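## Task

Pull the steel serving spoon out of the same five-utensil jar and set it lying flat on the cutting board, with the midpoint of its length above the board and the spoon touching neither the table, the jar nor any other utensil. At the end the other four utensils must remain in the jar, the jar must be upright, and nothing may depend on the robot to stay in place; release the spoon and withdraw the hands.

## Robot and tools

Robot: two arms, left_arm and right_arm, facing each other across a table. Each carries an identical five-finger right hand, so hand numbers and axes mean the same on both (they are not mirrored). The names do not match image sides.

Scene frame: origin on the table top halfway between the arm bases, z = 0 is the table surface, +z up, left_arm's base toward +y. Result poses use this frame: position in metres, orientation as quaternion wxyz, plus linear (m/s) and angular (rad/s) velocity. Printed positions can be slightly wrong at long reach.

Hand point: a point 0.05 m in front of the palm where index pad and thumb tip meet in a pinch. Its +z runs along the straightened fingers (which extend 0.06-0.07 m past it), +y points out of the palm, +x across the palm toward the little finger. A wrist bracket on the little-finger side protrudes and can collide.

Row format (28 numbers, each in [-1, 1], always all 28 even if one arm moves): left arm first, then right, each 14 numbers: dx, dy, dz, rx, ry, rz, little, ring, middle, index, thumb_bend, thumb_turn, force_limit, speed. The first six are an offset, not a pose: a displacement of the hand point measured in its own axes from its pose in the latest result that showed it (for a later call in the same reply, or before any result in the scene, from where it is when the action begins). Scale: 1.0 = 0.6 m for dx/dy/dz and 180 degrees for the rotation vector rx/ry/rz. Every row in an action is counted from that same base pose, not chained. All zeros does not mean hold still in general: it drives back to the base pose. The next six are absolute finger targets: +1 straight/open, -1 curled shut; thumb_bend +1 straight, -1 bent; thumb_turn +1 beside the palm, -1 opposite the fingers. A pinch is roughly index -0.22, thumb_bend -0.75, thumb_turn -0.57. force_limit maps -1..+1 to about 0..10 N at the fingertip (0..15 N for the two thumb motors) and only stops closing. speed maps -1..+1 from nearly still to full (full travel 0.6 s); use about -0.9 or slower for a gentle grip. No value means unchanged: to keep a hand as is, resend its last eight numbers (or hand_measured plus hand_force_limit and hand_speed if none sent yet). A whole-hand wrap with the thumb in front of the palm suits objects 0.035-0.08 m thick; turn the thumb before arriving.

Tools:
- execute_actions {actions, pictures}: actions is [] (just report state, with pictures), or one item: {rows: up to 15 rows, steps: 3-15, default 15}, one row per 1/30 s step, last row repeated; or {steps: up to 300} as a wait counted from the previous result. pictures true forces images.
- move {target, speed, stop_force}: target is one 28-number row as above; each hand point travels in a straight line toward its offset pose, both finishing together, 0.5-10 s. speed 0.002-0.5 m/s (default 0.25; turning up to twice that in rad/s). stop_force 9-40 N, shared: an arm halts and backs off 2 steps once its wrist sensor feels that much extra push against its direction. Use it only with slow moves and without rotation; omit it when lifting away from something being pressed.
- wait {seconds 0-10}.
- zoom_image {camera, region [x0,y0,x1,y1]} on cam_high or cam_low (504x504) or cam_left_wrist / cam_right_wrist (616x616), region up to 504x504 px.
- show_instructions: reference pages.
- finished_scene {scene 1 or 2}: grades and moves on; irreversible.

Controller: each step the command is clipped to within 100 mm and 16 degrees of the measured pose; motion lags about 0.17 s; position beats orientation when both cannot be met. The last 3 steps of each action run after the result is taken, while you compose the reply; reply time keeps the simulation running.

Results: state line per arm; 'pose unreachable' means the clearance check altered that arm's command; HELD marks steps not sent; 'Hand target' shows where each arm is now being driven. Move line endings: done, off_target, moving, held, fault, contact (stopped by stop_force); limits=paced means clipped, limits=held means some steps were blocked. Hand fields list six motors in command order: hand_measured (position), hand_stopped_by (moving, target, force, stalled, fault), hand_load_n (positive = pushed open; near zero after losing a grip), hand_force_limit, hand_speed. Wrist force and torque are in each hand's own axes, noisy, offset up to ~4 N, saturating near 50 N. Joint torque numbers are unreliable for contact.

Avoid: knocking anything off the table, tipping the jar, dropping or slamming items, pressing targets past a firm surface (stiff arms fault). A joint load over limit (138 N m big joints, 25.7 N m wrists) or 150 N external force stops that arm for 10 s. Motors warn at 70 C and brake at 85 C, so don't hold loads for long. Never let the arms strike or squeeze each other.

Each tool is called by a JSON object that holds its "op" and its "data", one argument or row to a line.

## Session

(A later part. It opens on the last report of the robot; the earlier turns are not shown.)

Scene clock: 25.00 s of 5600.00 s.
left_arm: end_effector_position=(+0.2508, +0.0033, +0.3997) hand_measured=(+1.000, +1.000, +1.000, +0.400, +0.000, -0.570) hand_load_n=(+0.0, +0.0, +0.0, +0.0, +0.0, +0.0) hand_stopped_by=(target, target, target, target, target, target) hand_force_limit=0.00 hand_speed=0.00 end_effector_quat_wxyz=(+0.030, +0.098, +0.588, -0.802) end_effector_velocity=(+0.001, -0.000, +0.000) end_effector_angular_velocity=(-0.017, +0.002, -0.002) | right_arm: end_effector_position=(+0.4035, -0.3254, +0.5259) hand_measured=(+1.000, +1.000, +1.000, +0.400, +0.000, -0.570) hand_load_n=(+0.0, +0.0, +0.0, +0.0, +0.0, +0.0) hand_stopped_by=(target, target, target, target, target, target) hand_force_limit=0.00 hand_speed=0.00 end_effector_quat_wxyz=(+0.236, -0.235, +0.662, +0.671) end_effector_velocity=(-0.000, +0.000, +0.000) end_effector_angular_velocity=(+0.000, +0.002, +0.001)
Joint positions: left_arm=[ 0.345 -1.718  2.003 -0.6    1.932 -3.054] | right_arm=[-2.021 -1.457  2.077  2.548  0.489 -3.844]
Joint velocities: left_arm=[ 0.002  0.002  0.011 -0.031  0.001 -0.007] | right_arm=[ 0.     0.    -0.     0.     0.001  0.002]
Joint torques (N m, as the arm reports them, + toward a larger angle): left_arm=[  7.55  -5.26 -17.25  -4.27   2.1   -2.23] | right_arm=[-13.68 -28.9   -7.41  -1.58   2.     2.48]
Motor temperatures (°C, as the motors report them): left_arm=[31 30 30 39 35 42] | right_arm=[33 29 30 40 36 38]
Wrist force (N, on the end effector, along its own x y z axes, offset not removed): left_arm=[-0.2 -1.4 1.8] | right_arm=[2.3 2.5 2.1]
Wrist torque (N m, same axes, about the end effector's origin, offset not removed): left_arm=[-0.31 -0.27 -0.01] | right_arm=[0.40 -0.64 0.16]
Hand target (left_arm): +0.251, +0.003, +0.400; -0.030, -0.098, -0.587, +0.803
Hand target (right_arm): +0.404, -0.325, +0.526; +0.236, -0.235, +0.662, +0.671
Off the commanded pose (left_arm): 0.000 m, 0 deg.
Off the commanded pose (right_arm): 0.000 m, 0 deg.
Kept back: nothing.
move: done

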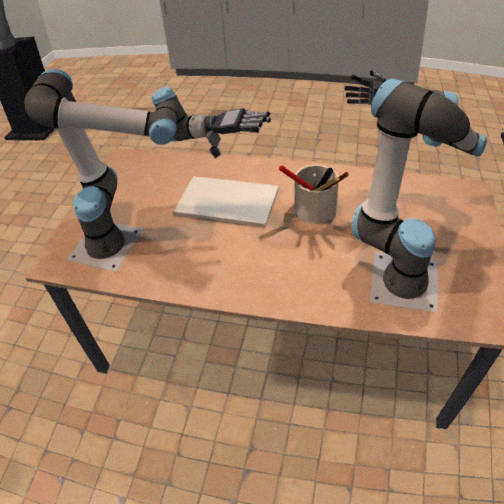

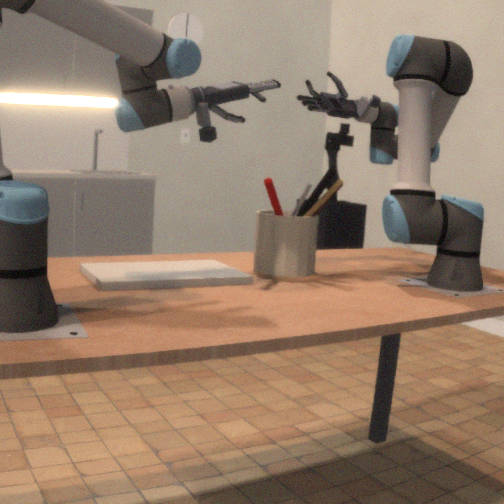

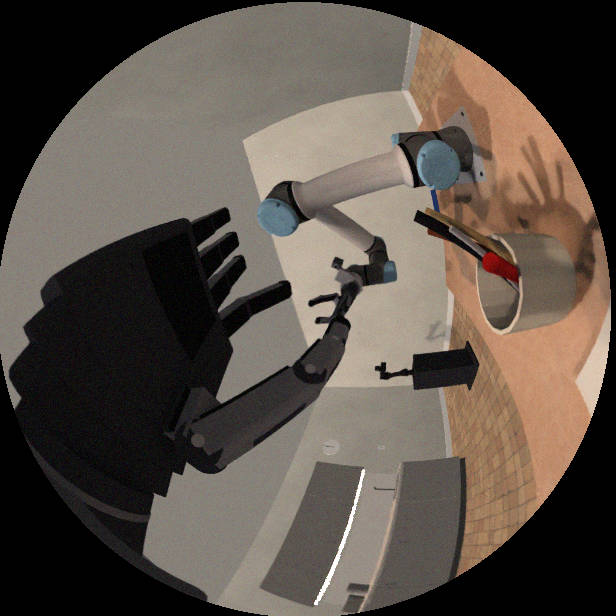

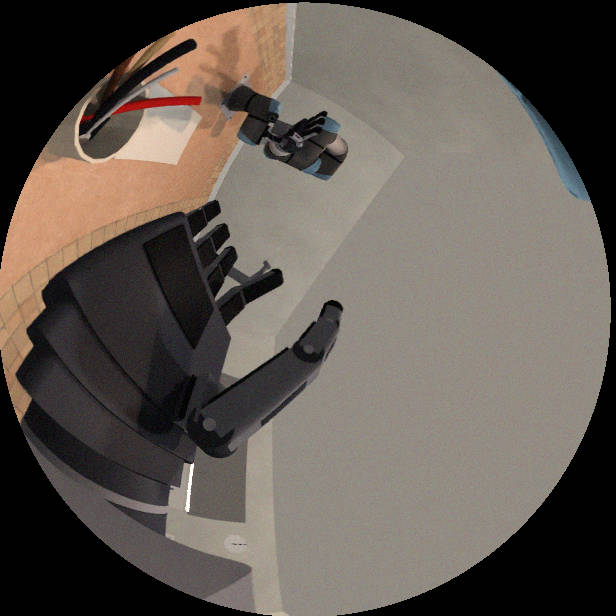

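{"op": "move", "data": {
  "target": [0.05,0.1,0.25,-0.097,-0.031,-0.058,1,1,1,0.4,0,-0.57,0,0, 0,0,0,0,0,0,1,1,1,0.4,0,-0.57,0,0],
  "speed": 0.15
}}

{"op": "zoom_image", "data": {
  "camera": "cam_left_wrist",
  "region": [200, 100, 600, 500]
}}

{"op": "zoom_image", "data": {
  "camera": "cam_low",
  "region": [160, 80, 400, 300]
}}

{"op": "zoom_image", "data": {
  "camera": "cam_high",
  "region": [220, 100, 400, 240]
}}

Scene clock: 27.13 s of 5600.00 s.
left_arm: end_effector_position=(+0.2129, -0.1551, +0.3809) hand_measured=(+1.000, +1.000, +1.000, +0.400, +0.000, -0.570) hand_load_n=(+0.0, +0.0, +0.0, +0.0, +0.0, +0.0) hand_stopped_by=(target, target, target, target, target, target) hand_force_limit=0.00 hand_speed=0.00 end_effector_quat_wxyz=(+0.000, -0.000, +0.707, -0.708) end_effector_velocity=(+0.000, -0.003, +0.000) end_effector_angular_velocity=(+0.007, +0.002, +0.002) | right_arm: end_effector_position=(+0.4035, -0.3254, +0.5259) hand_measured=(+1.000, +1.000, +1.000, +0.400, +0.000, -0.570) hand_load_n=(+0.0, +0.0, +0.0, +0.0, +0.0, +0.0) hand_stopped_by=(target, target, target, target, target, target) hand_force_limit=0.00 hand_speed=0.00 end_effector_quat_wxyz=(+0.236, -0.235, +0.662, +0.671) end_effector_velocity=(-0.000, -0.000, +0.000) end_effector_angular_velocity=(-0.000, -0.001, -0.000)
Joint positions: left_arm=[ 0.141 -1.373  1.472 -0.1    1.617 -3.142] | right_arm=[-2.021 -1.457  2.077  2.548  0.489 -3.844]
Joint velocities: left_arm=[-0.001  0.008 -0.015  0.014 -0.003 -0.002] | right_arm=[-0.001 -0.    -0.    -0.     0.    -0.   ]
Joint torques (N m, as the arm reports them, + toward a larger angle): left_arm=[ -7.58 -21.35 -32.06   0.72  -2.15  -2.26] | right_arm=[-12.27 -29.68  -6.23  -1.7    1.95   2.42]
Motor temperatures (°C, as the motors report them): left_arm=[31 30 30 39 35 42] | right_arm=[33 29 30 40 36 38]
Wrist force (N, on the end effector, along its own x y z axes, offset not removed): left_arm=[-0.2 -1.2 1.5] | right_arm=[0.9 2.2 2.6]
Wrist torque (N m, same axes, about the end effector's origin, offset not removed): left_arm=[-0.21 -0.31 0.08] | right_arm=[0.30 -0.36 -0.07]
Hand target (left_arm): +0.213, -0.155, +0.381; +0.000, -0.001, +0.707, -0.707
Hand target (right_arm): +0.404, -0.325, +0.526; +0.236, -0.235, +0.662, +0.671
Off the commanded pose (left_arm): 0.000 m, 0 deg.
Off the commanded pose (right_arm): 0.000 m, 0 deg.
Kept back: nothing.
move: done

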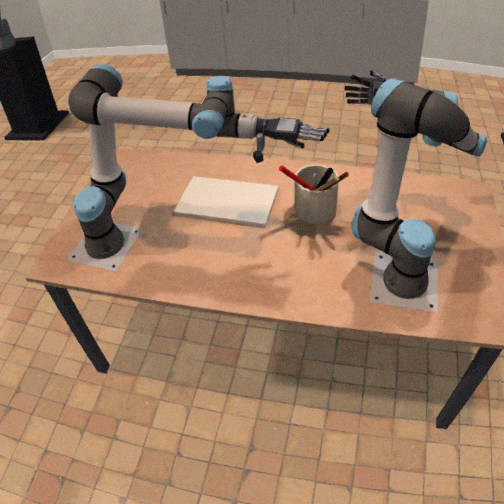

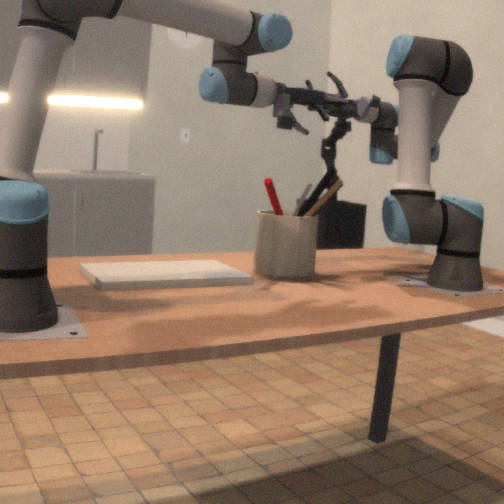

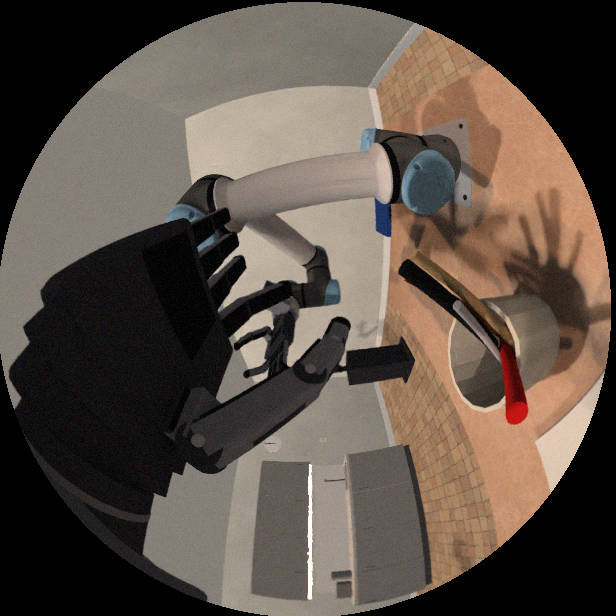

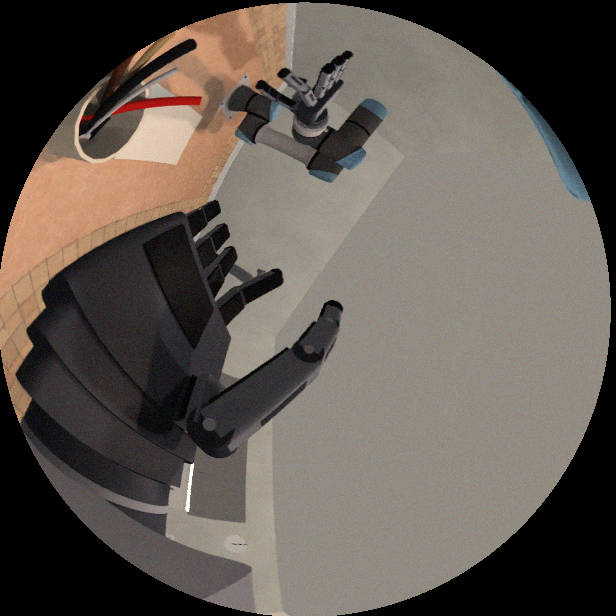

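Region (200, 100, 600, 500) of cam_left_wrist's 616x616 image, scaled by 1.260, with more detail than that image has.

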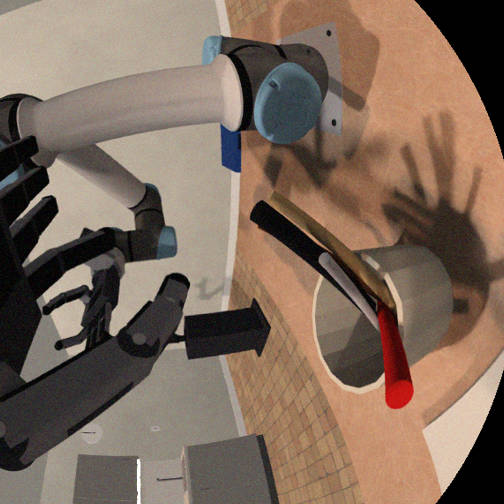

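Region (160, 80, 400, 300) of cam_low's 504x504 image, scaled by 2.100, with more detail than that image has; it fills the top 462 rows of this view, and the rest is white.

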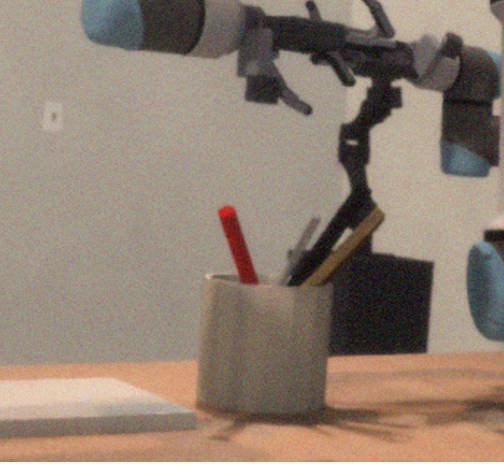

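Region (220, 100, 400, 240) of cam_high's 504x504 image, scaled by 2.800, with more detail than that image has.

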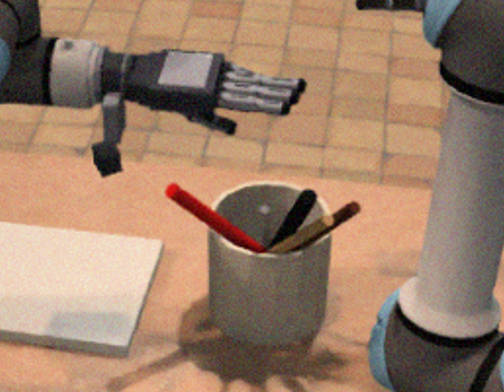

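{"op": "move", "data": {
  "target": [0,0.15,-0.06,0,0,0,1,1,1,0.4,0,-0.57,0,0, 0,0,0,0,0,0,1,1,1,0.4,0,-0.57,0,0],
  "speed": 0.1
}}

{"op": "zoom_image", "data": {
  "camera": "cam_left_wrist",
  "region": [200, 150, 560, 510]
}}

{"op": "zoom_image", "data": {
  "camera": "cam_low",
  "region": [160, 80, 400, 300]
}}

{"op": "zoom_image", "data": {
  "camera": "cam_high",
  "region": [220, 100, 400, 240]
}}

Scene clock: 28.90 s of 5600.00 s.
left_arm: end_effector_position=(+0.2127, -0.1193, +0.2912) hand_measured=(+1.000, +1.000, +1.000, +0.400, +0.000, -0.570) hand_load_n=(+0.0, +0.0, +0.0, +0.0, +0.0, +0.0) hand_stopped_by=(target, target, target, target, target, target) hand_force_limit=0.00 hand_speed=0.00 end_effector_quat_wxyz=(+0.000, -0.000, +0.707, -0.707) end_effector_velocity=(+0.000, +0.001, -0.003) end_effector_angular_velocity=(-0.001, -0.001, +0.000) | right_arm: end_effector_position=(+0.4035, -0.3254, +0.5259) hand_measured=(+1.000, +1.000, +1.000, +0.400, +0.000, -0.570) hand_load_n=(+0.0, +0.0, +0.0, +0.0, +0.0, +0.0) hand_stopped_by=(target, target, target, target, target, target) hand_force_limit=0.00 hand_speed=0.00 end_effector_quat_wxyz=(+0.236, -0.235, +0.662, +0.671) end_effector_velocity=(+0.000, -0.000, -0.000) end_effector_angular_velocity=(+0.000, +0.001, -0.000)
Joint positions: left_arm=[ 0.145 -1.408  1.748 -0.342  1.621 -3.142] | right_arm=[-2.021 -1.457  2.077  2.548  0.489 -3.844]
Joint velocities: left_arm=[ 0.     0.     0.008 -0.01  -0.     0.001] | right_arm=[-0.     0.     0.    -0.    -0.     0.001]
Joint torques (N m, as the arm reports them, + toward a larger angle): left_arm=[  7.27 -42.25 -16.75  -3.91   1.18   2.31] | right_arm=[-12.66 -29.74  -6.74  -1.66   2.05   2.47]
Motor temperatures (°C, as the motors report them): left_arm=[31 30 30 39 35 42] | right_arm=[33 29 30 40 36 38]
Wrist force (N, on the end effector, along its own x y z axes, offset not removed): left_arm=[0.5 -1.2 1.6] | right_arm=[2.2 2.3 1.6]
Wrist torque (N m, same axes, about the end effector's origin, offset not removed): left_arm=[-0.10 -0.35 0.13] | right_arm=[0.45 -0.58 0.15]
Hand target (left_arm): +0.213, -0.119, +0.291; +0.000, -0.000, +0.707, -0.708
Hand target (right_arm): +0.404, -0.325, +0.526; +0.236, -0.235, +0.662, +0.671
Off the commanded pose (left_arm): 0.000 m, 0 deg.
Off the commanded pose (right_arm): 0.000 m, 0 deg.
Kept back: nothing.
move: done

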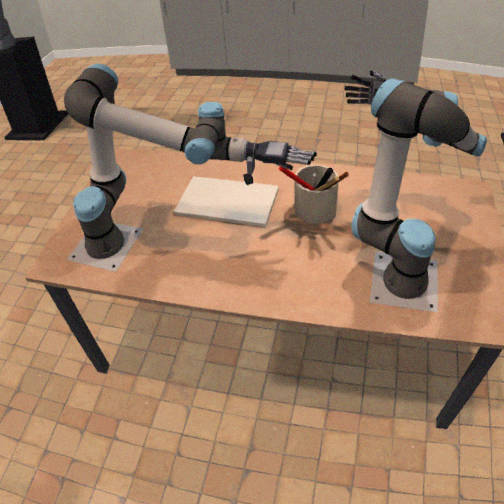

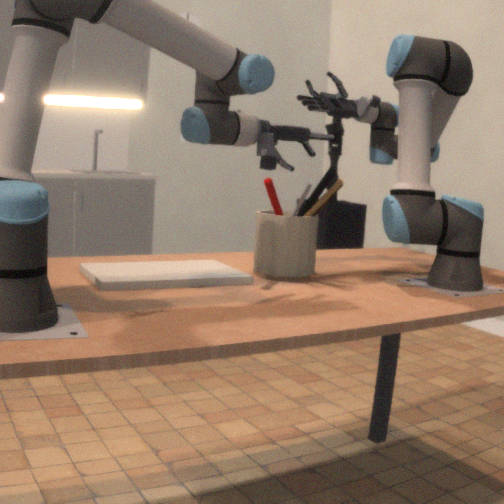

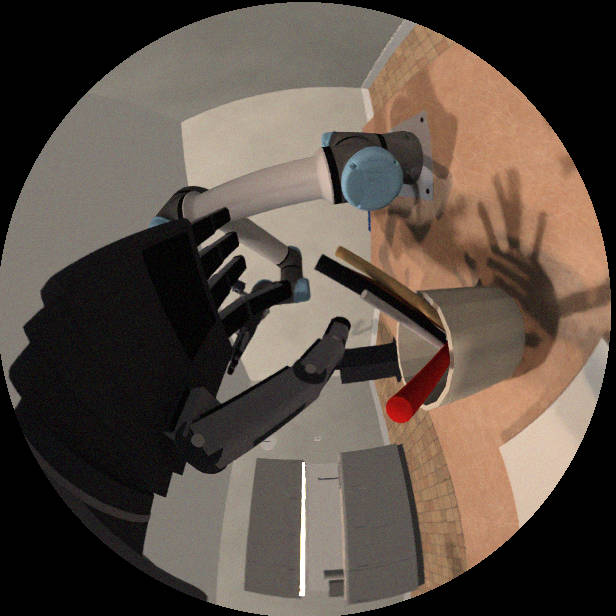

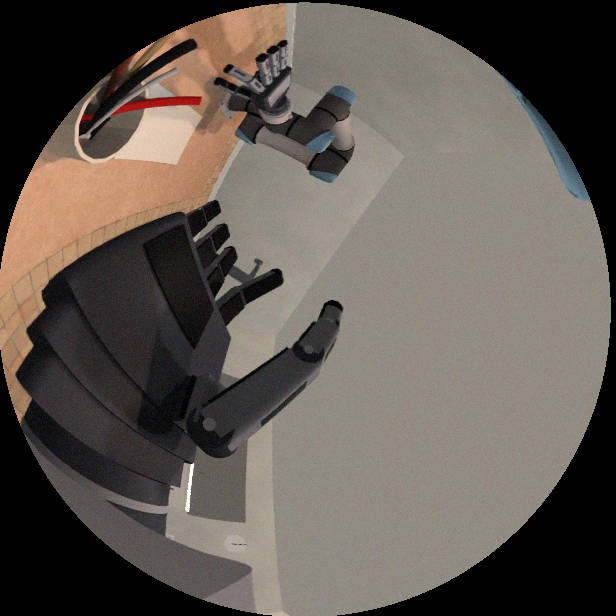

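Region (200, 150, 560, 510) of cam_left_wrist's 616x616 image, scaled by 1.400, with more detail than that image has.

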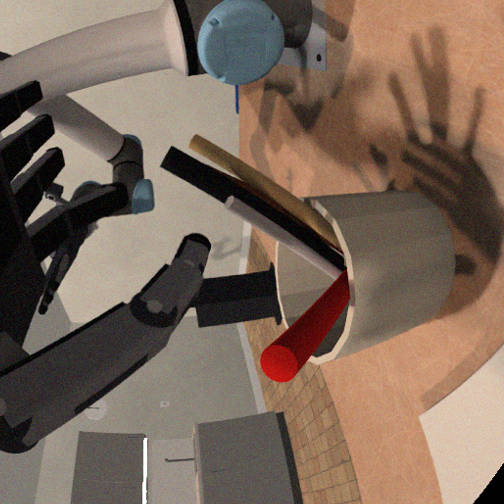

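Region (160, 80, 400, 300) of cam_low's 504x504 image, scaled by 2.100, with more detail than that image has; it fills the top 462 rows of this view, and the rest is white.

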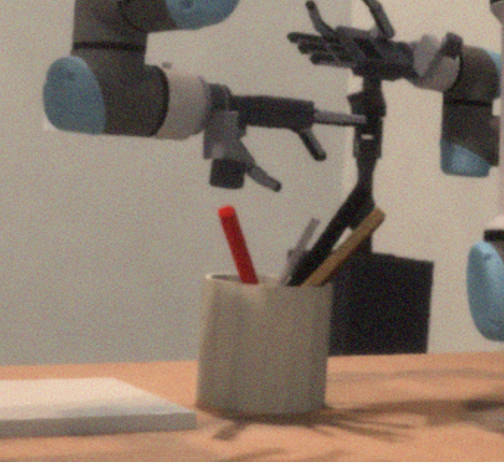

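Region (220, 100, 400, 240) of cam_high's 504x504 image, scaled by 2.800, with more detail than that image has.

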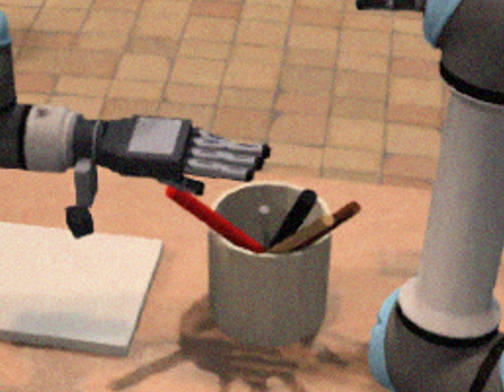

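{"op": "move", "data": {
  "target": [0,0.06,0.07,0,0,0,1,1,1,0.4,0,-0.57,0,0, 0,0,0,0,0,0,1,1,1,0.4,0,-0.57,0,0],
  "speed": 0.05
}}

{"op": "zoom_image", "data": {
  "camera": "cam_left_wrist",
  "region": [200, 150, 560, 510]
}}

{"op": "zoom_image", "data": {
  "camera": "cam_low",
  "region": [160, 80, 400, 300]
}}

{"op": "zoom_image", "data": {
  "camera": "cam_high",
  "region": [220, 100, 400, 240]
}}

Scene clock: 30.70 s of 5600.00 s.
left_arm: end_effector_position=(+0.2127, -0.1611, +0.2553) hand_measured=(+1.000, +1.000, +1.000, +0.400, +0.000, -0.570) hand_load_n=(+0.0, +0.0, +0.0, +0.0, +0.0, +0.0) hand_stopped_by=(target, target, target, target, target, target) hand_force_limit=0.00 hand_speed=0.00 end_effector_quat_wxyz=(+0.000, -0.000, +0.707, -0.707) end_effector_velocity=(+0.000, -0.002, -0.001) end_effector_angular_velocity=(+0.000, -0.000, +0.000) | right_arm: end_effector_position=(+0.4035, -0.3254, +0.5259) hand_measured=(+1.000, +1.000, +1.000, +0.400, +0.000, -0.570) hand_load_n=(+0.0, +0.0, +0.0, +0.0, +0.0, +0.0) hand_stopped_by=(target, target, target, target, target, target) hand_force_limit=0.00 hand_speed=0.00 end_effector_quat_wxyz=(+0.236, -0.235, +0.662, +0.671) end_effector_velocity=(+0.000, -0.000, -0.000) end_effector_angular_velocity=(+0.000, -0.000, -0.000)
Joint positions: left_arm=[ 0.14  -1.285  1.693 -0.408  1.616 -3.142] | right_arm=[-2.021 -1.457  2.077  2.548  0.489 -3.844]
Joint velocities: left_arm=[-0.     0.005 -0.004 -0.001 -0.001  0.   ] | right_arm=[ 0.     0.001  0.    -0.    -0.001 -0.001]
Joint torques (N m, as the arm reports them, + toward a larger angle): left_arm=[ -7.28 -23.6  -29.1   -4.14  -2.08   1.74] | right_arm=[-14.08 -29.71  -6.65  -1.88   1.99   2.56]
Motor temperatures (°C, as the motors report them): left_arm=[31 30 30 39 35 42] | right_arm=[33 29 30 40 36 38]
Wrist force (N, on the end effector, along its own x y z axes, offset not removed): left_arm=[-0.1 -2.0 1.7] | right_arm=[-0.1 3.0 1.8]
Wrist torque (N m, same axes, about the end effector's origin, offset not removed): left_arm=[-0.36 -0.30 -0.03] | right_arm=[0.56 -0.18 -0.01]
Hand target (left_arm): +0.213, -0.161, +0.255; +0.000, -0.000, +0.707, -0.707
Hand target (right_arm): +0.404, -0.325, +0.526; +0.236, -0.235, +0.662, +0.671
Off the commanded pose (left_arm): 0.000 m, 0 deg.
Off the commanded pose (right_arm): 0.000 m, 0 deg.
Kept back: nothing.
move: done

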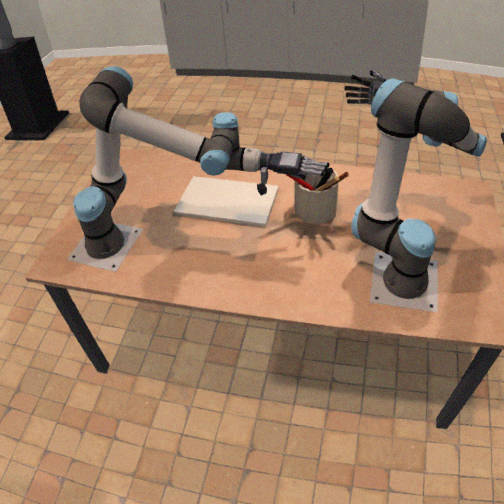

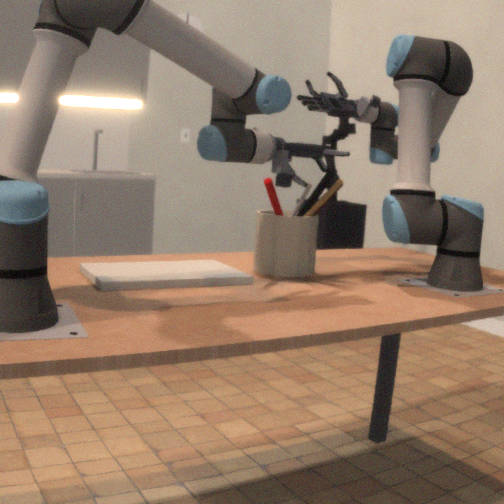

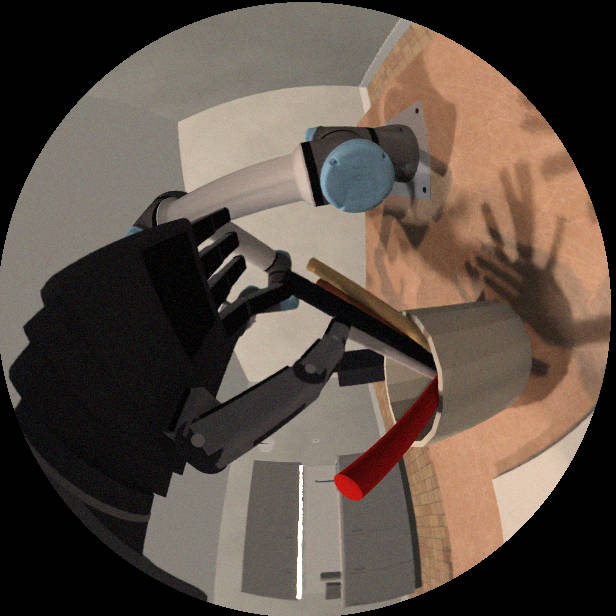

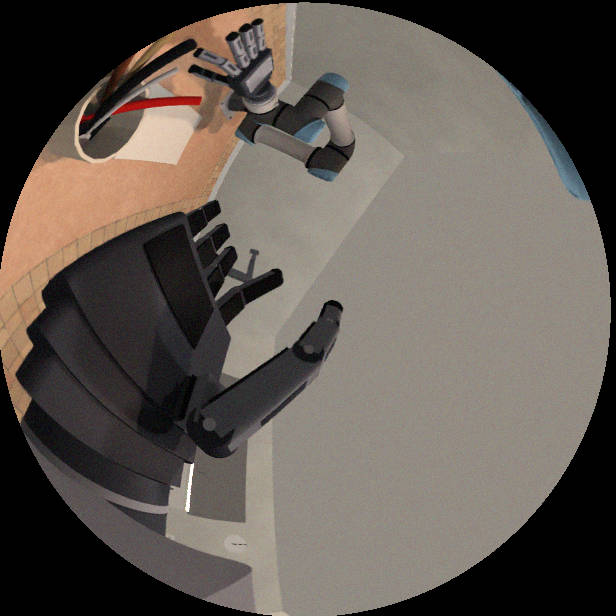

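Region (200, 150, 560, 510) of cam_left_wrist's 616x616 image, scaled by 1.400, with more detail than that image has.

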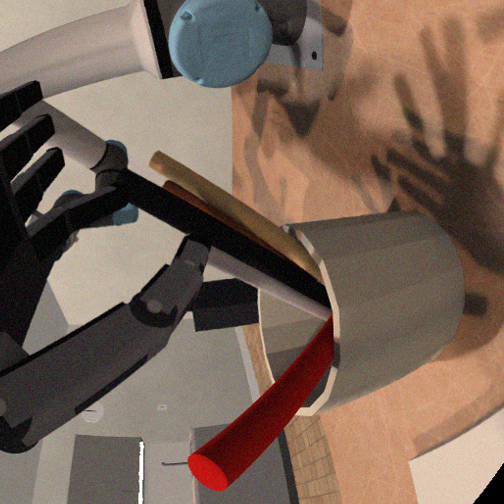

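Region (160, 80, 400, 300) of cam_low's 504x504 image, scaled by 2.100, with more detail than that image has; it fills the top 462 rows of this view, and the rest is white.

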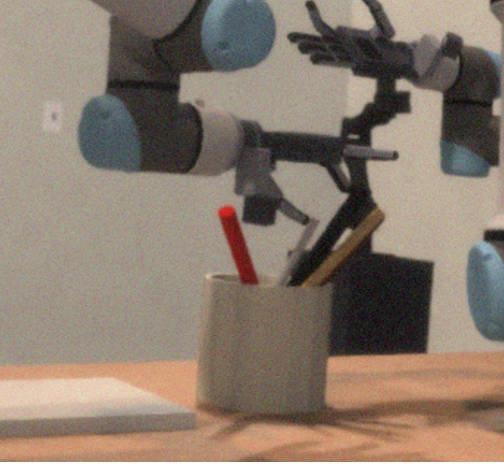

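Region (220, 100, 400, 240) of cam_high's 504x504 image, scaled by 2.800, with more detail than that image has.

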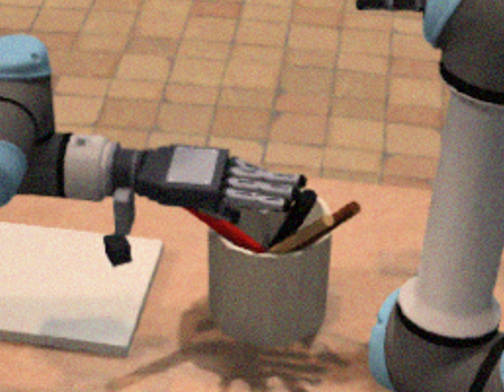

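{"op": "execute_actions", "data": {
  "actions": []
}}

Scene clock: 31.33 s of 5600.00 s.
left_arm: end_effector_position=(+0.2127, -0.1613, +0.2552) hand_measured=(+1.000, +1.000, +1.000, +0.400, +0.000, -0.570) hand_load_n=(+0.0, +0.0, +0.0, +0.0, +0.0, +0.0) hand_stopped_by=(target, target, target, target, target, target) hand_force_limit=0.00 hand_speed=0.00 end_effector_quat_wxyz=(+0.000, -0.000, +0.707, -0.707) end_effector_velocity=(+0.001, -0.000, +0.000) end_effector_angular_velocity=(-0.001, +0.000, +0.001) | right_arm: end_effector_position=(+0.4035, -0.3254, +0.5259) hand_measured=(+1.000, +1.000, +1.000, +0.400, +0.000, -0.570) hand_load_n=(+0.0, +0.0, +0.0, +0.0, +0.0, +0.0) hand_stopped_by=(target, target, target, target, target, target) hand_force_limit=0.00 hand_speed=0.00 end_effector_quat_wxyz=(+0.236, -0.235, +0.662, +0.671) end_effector_velocity=(-0.000, +0.000, -0.000) end_effector_angular_velocity=(+0.000, -0.001, +0.000)
Joint positions: left_arm=[ 0.14  -1.285  1.692 -0.409  1.616 -3.142] | right_arm=[-2.021 -1.457  2.077  2.548  0.489 -3.844]
Joint velocities: left_arm=[ 0.001  0.    -0.001 -0.    -0.    -0.   ] | right_arm=[ 0.    -0.     0.     0.    -0.    -0.001]
Joint torques (N m, as the arm reports them, + toward a larger angle): left_arm=[ -7.89 -23.98 -29.94  -4.06  -2.16   1.11] | right_arm=[-12.96 -30.59  -7.61  -1.77   1.94   2.56]
Motor temperatures (°C, as the motors report them): left_arm=[31 30 30 39 35 42] | right_arm=[33 29 30 40 36 38]
Wrist force (N, on the end effector, along its own x y z axes, offset not removed): left_arm=[-0.4 0.3 0.8] | right_arm=[0.2 3.2 0.5]
Wrist torque (N m, same axes, about the end effector's origin, offset not removed): left_arm=[-0.02 -0.23 0.10] | right_arm=[0.67 -0.15 0.13]
Hand target (left_arm): +0.213, -0.161, +0.255; +0.000, -0.000, +0.707, -0.707
Hand target (right_arm): +0.404, -0.325, +0.526; +0.236, -0.235, +0.662, +0.671
Off the commanded pose (left_arm): 0.000 m, 0 deg.
Off the commanded pose (right_arm): 0.000 m, 0 deg.
Kept back: nothing.
Steps of this call (steps 1 to 19: nothing new was sent). Readings (end_effector_position | what the end effector reports):
1: left_arm (+0.2127, -0.1611, +0.2553) | right_arm (+0.4035, -0.3254, +0.5259) | left_arm hand_measured=(+1.000, +1.000, +1.000, +0.400, +0.000, -0.570) hand_load_n=(+0.0, +0.0, +0.0, +0.0, +0.0, +0.0) hand_stopped_by=(target, target, target, target, target, target) hand_force_limit=0.00 hand_speed=0.00 | right_arm hand_measured=(+1.000, +1.000, +1.000, +0.400, +0.000, -0.570) hand_load_n=(+0.0, +0.0, +0.0, +0.0, +0.0, +0.0) hand_stopped_by=(target, target, target, target, target, target) hand_force_limit=0.00 hand_speed=0.00
2: left_arm (+0.2127, -0.1612, +0.2553) | right_arm (+0.4035, -0.3254, +0.5259) | left_arm hand_measured=(+1.000, +1.000, +1.000, +0.400, +0.000, -0.570) hand_load_n=(+0.0, +0.0, +0.0, +0.0, +0.0, +0.0) hand_stopped_by=(target, target, target, target, target, target) hand_force_limit=0.00 hand_speed=0.00 | right_arm hand_measured=(+1.000, +1.000, +1.000, +0.400, +0.000, -0.570) hand_load_n=(+0.0, +0.0, +0.0, +0.0, +0.0, +0.0) hand_stopped_by=(target, target, target, target, target, target) hand_force_limit=0.00 hand_speed=0.00
4: left_arm (+0.2127, -0.1612, +0.2552) | right_arm (+0.4035, -0.3254, +0.5259) | left_arm hand_measured=(+1.000, +1.000, +1.000, +0.400, +0.000, -0.570) hand_load_n=(+0.0, +0.0, +0.0, +0.0, +0.0, +0.0) hand_stopped_by=(target, target, target, target, target, target) hand_force_limit=0.00 hand_speed=0.00 | right_arm hand_measured=(+1.000, +1.000, +1.000, +0.400, +0.000, -0.570) hand_load_n=(+0.0, +0.0, +0.0, +0.0, +0.0, +0.0) hand_stopped_by=(target, target, target, target, target, target) hand_force_limit=0.00 hand_speed=0.00
8: left_arm (+0.2127, -0.1613, +0.2552) | right_arm (+0.4035, -0.3254, +0.5259) | left_arm hand_measured=(+1.000, +1.000, +1.000, +0.400, +0.000, -0.570) hand_load_n=(+0.0, +0.0, +0.0, +0.0, +0.0, +0.0) hand_stopped_by=(target, target, target, target, target, target) hand_force_limit=0.00 hand_speed=0.00 | right_arm hand_measured=(+1.000, +1.000, +1.000, +0.400, +0.000, -0.570) hand_load_n=(+0.0, +0.0, +0.0, +0.0, +0.0, +0.0) hand_stopped_by=(target, target, target, target, target, target) hand_force_limit=0.00 hand_speed=0.00
19: the state above

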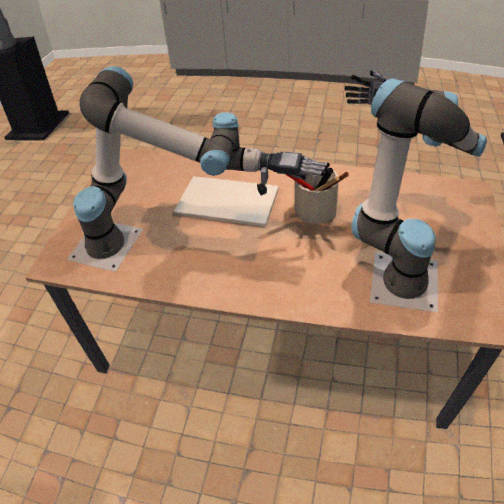

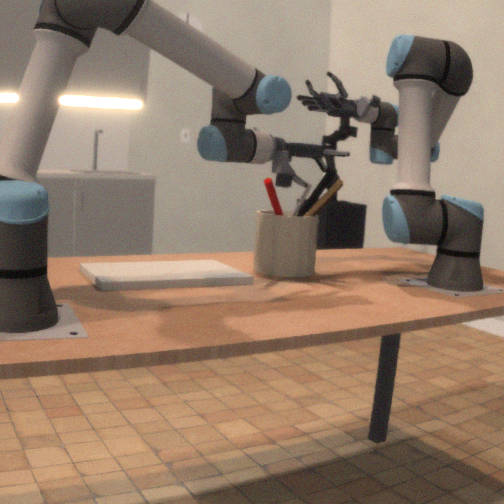

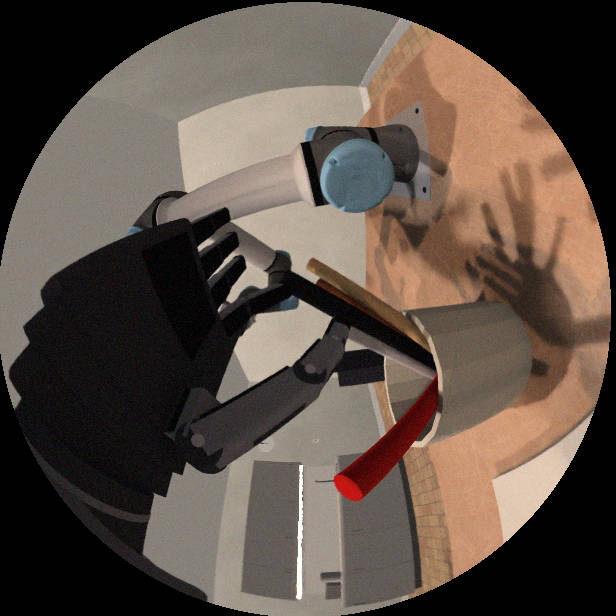

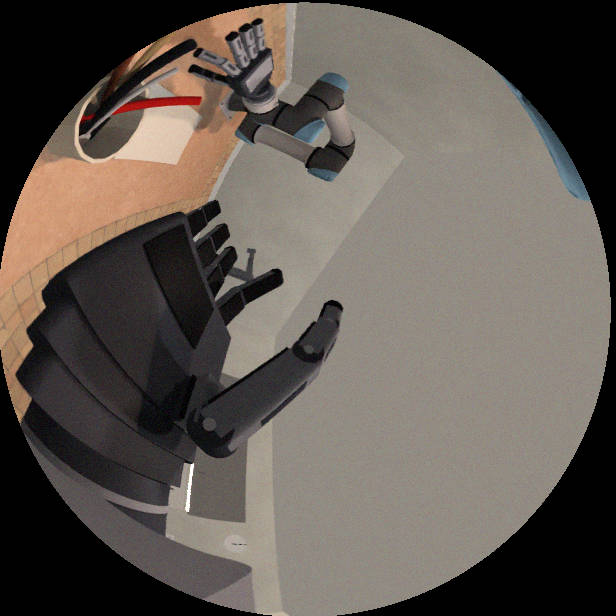

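{"op": "zoom_image", "data": {
  "camera": "cam_right_wrist",
  "region": [60, 10, 300, 180]
}}

{"op": "zoom_image", "data": {
  "camera": "cam_low",
  "region": [240, 130, 380, 240]
}}

Region (60, 10, 300, 180) of cam_right_wrist's 616x616 image, scaled by 2.100, with more detail than that image has; it fills the top 357 rows of this view, and the rest is white.

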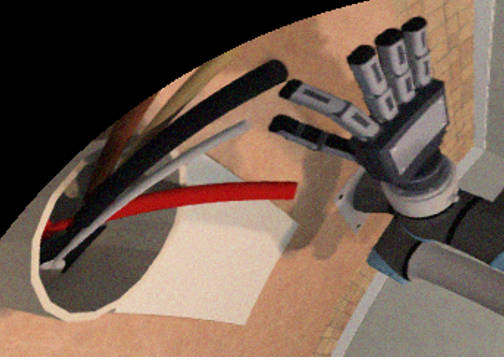

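Region (240, 130, 380, 240) of cam_low's 504x504 image, scaled by 3.600, with more detail than that image has; it fills the top 396 rows of this view, and the rest is white.

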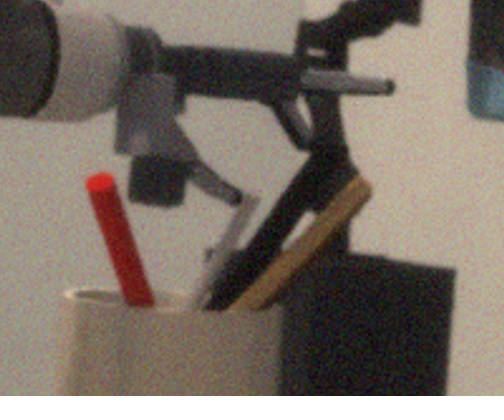

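{"op": "move", "data": {
  "target": [0,0,-0.03,0,0,0,1,1,1,0.3,0,-0.57,0,0,0,0,0,0,0,0,1,1,1,0.4,0,-0.57,0,0],
  "speed": 0.05
}}

{"op": "move", "data": {
  "target": [0,0.045,0,0,0,0,1,1,1,0.3,0,-0.57,0,0,0,0,0,0,0,0,1,1,1,0.4,0,-0.57,0,0],
  "speed": 0.03
}}

{"op": "zoom_image", "data": {
  "camera": "cam_low",
  "region": [240, 130, 380, 240]
}}

Scene clock: 32.47 s of 5600.00 s.
left_arm: end_effector_position=(+0.2127, -0.1437, +0.2551) hand_measured=(+1.000, +1.000, +1.000, +0.300, +0.000, -0.570) hand_load_n=(+0.0, +0.0, +0.0, +0.0, +0.0, +0.0) hand_stopped_by=(target, target, target, target, target, target) hand_force_limit=0.00 hand_speed=0.00 end_effector_quat_wxyz=(+0.000, -0.000, +0.707, -0.707) end_effector_velocity=(-0.001, +0.003, -0.000) end_effector_angular_velocity=(+0.001, +0.002, -0.001) | right_arm: end_effector_position=(+0.4035, -0.3254, +0.5259) hand_measured=(+1.000, +1.000, +1.000, +0.400, +0.000, -0.570) hand_load_n=(+0.0, +0.0, +0.0, +0.0, +0.0, +0.0) hand_stopped_by=(target, target, target, target, target, target) hand_force_limit=0.00 hand_speed=0.00 end_effector_quat_wxyz=(+0.236, -0.235, +0.662, +0.671) end_effector_velocity=(+0.000, -0.000, -0.000) end_effector_angular_velocity=(+0.000, -0.000, -0.001)
Joint positions: left_arm=[ 0.142 -1.322  1.742 -0.42   1.618 -3.142] | right_arm=[-2.021 -1.457  2.077  2.548  0.489 -3.844]
Joint velocities: left_arm=[-0.001 -0.007  0.009 -0.001 -0.001 -0.001] | right_arm=[-0.001  0.     0.     0.    -0.    -0.   ]
Joint torques (N m, as the arm reports them, + toward a larger angle): left_arm=[  7.43 -45.14 -13.51  -3.96   2.42   0.55] | right_arm=[-12.98 -29.32  -5.88  -1.68   1.85   2.48]
Motor temperatures (°C, as the motors report them): left_arm=[31 30 30 39 35 42] | right_arm=[33 29 30 40 36 38]
Wrist force (N, on the end effector, along its own x y z axes, offset not removed): left_arm=[0.4 -0.2 1.0] | right_arm=[0.7 2.7 0.7]
Wrist torque (N m, same axes, about the end effector's origin, offset not removed): left_arm=[0.04 -0.38 0.17] | right_arm=[0.52 -0.24 0.08]
Hand target (left_arm): +0.213, -0.143, +0.255; +0.000, -0.000, +0.707, -0.707
Hand target (right_arm): +0.404, -0.325, +0.526; +0.236, -0.235, +0.662, +0.671
Off the commanded pose (left_arm): 0.000 m, 0 deg.
Off the commanded pose (right_arm): 0.000 m, 0 deg.
Kept back: nothing.
move: done

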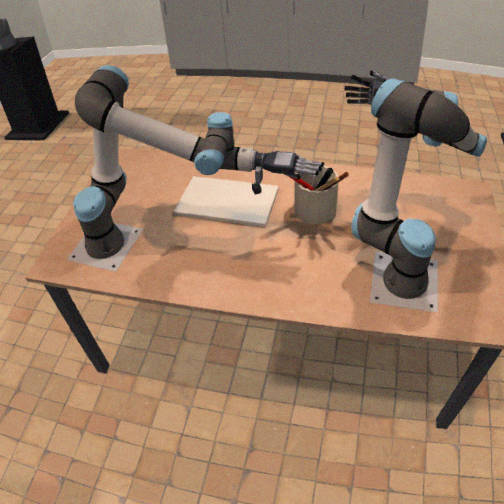

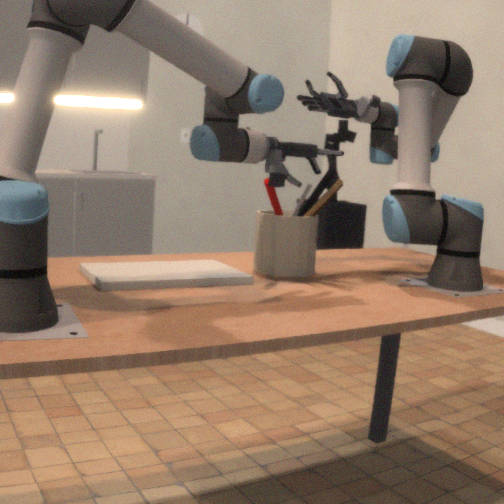

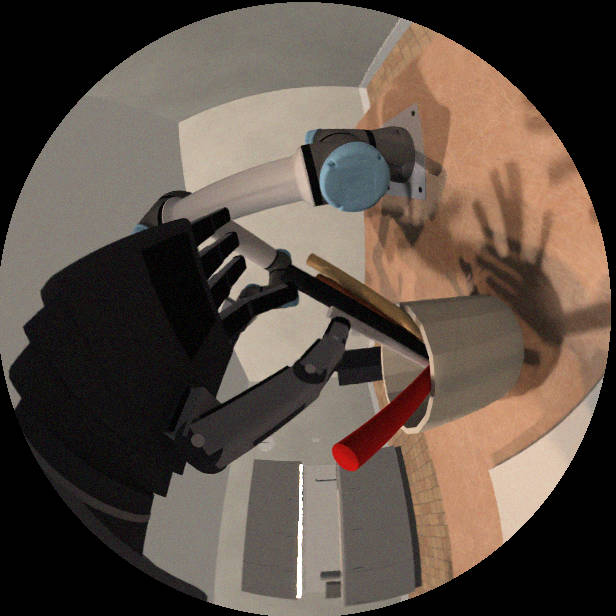

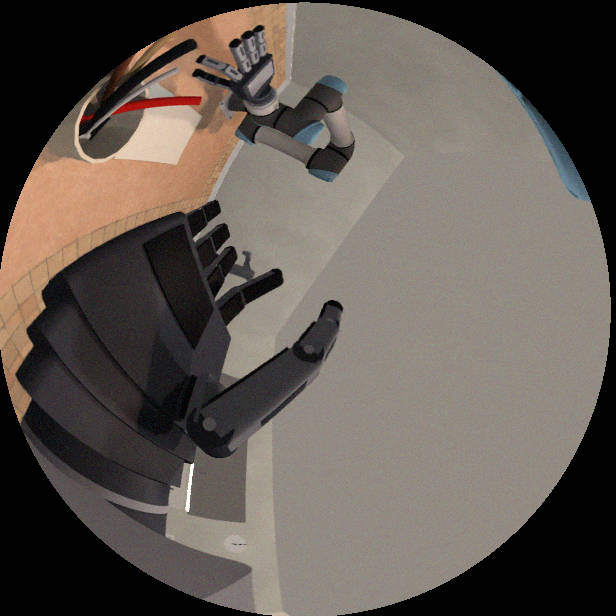

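Scene clock: 33.73 s of 5600.00 s.
left_arm: end_effector_position=(+0.2126, -0.1437, +0.2285) hand_measured=(+1.000, +1.000, +1.000, +0.300, +0.000, -0.570) hand_load_n=(+0.0, +0.0, +0.0, +0.0, +0.0, +0.0) hand_stopped_by=(target, target, target, target, target, target) hand_force_limit=0.00 hand_speed=0.00 end_effector_quat_wxyz=(+0.000, -0.000, +0.707, -0.707) end_effector_velocity=(+0.001, +0.000, -0.004) end_effector_angular_velocity=(+0.002, +0.000, +0.002) | right_arm: end_effector_position=(+0.4035, -0.3254, +0.5259) hand_measured=(+1.000, +1.000, +1.000, +0.400, +0.000, -0.570) hand_load_n=(+0.0, +0.0, +0.0, +0.0, +0.0, +0.0) hand_stopped_by=(target, target, target, target, target, target) hand_force_limit=0.00 hand_speed=0.00 end_effector_quat_wxyz=(+0.236, -0.235, +0.662, +0.671) end_effector_velocity=(+0.000, -0.000, +0.000) end_effector_angular_velocity=(+0.000, +0.000, -0.001)
Joint positions: left_arm=[ 0.142 -1.295  1.781 -0.487  1.618 -3.142] | right_arm=[-2.021 -1.457  2.077  2.548  0.489 -3.844]
Joint velocities: left_arm=[ 0.001  0.005  0.005 -0.008 -0.001 -0.   ] | right_arm=[-0.001  0.    -0.     0.     0.     0.   ]
Joint torques (N m, as the arm reports them, + toward a larger angle): left_arm=[ -7.3  -22.8  -15.55  -3.9   -2.17   0.35] | right_arm=[-13.15 -30.26  -7.07  -1.69   1.89   2.7 ]
Motor temperatures (°C, as the motors report them): left_arm=[31 30 30 39 35 42] | right_arm=[33 29 30 40 36 38]
Wrist force (N, on the end effector, along its own x y z axes, offset not removed): left_arm=[0.4 0.0 -0.7] | right_arm=[1.7 3.9 3.4]
Wrist torque (N m, same axes, about the end effector's origin, offset not removed): left_arm=[0.10 -0.28 0.14] | right_arm=[0.55 -0.49 0.20]
Hand target (left_arm): +0.213, -0.144, +0.228; +0.000, -0.000, +0.707, -0.707
Hand target (right_arm): +0.404, -0.325, +0.526; +0.236, -0.235, +0.662, +0.671
Off the commanded pose (left_arm): 0.000 m, 0 deg.
Off the commanded pose (right_arm): 0.000 m, 0 deg.
Kept back: nothing.
move: done

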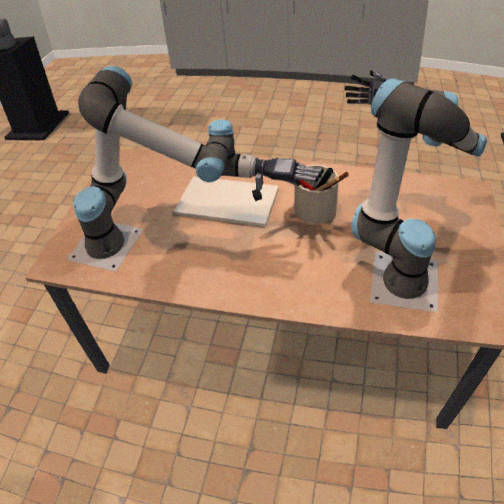

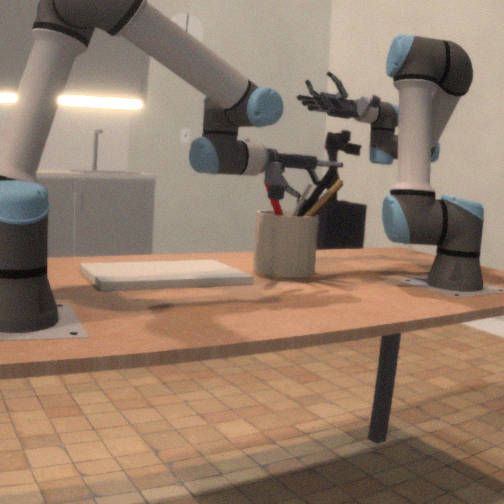

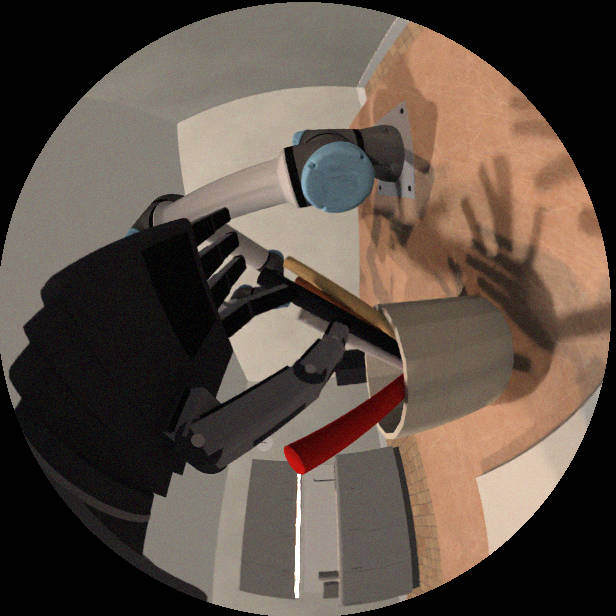

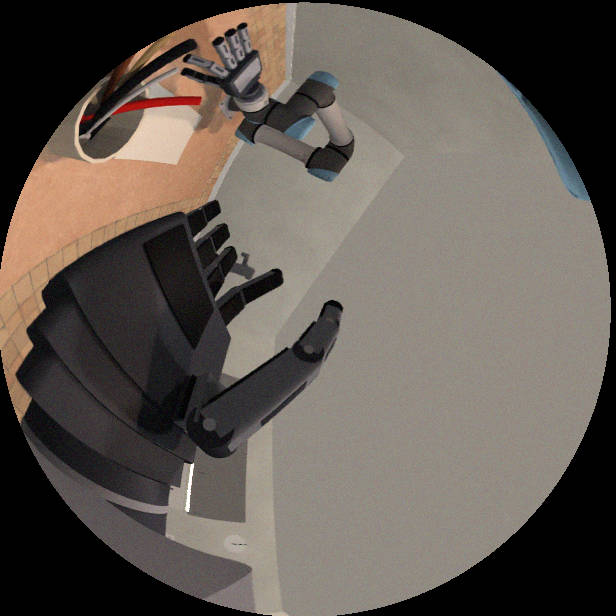

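Region (240, 130, 380, 240) of cam_low's 504x504 image, scaled by 3.600, with more detail than that image has; it fills the top 396 rows of this view, and the rest is white.

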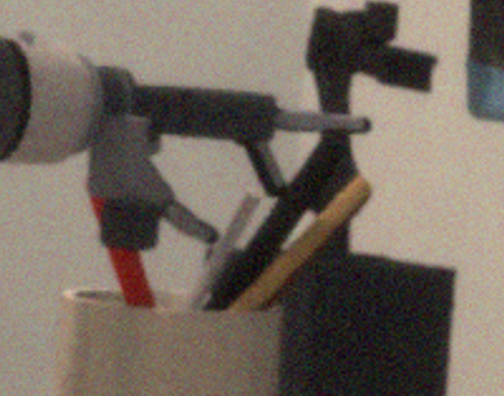

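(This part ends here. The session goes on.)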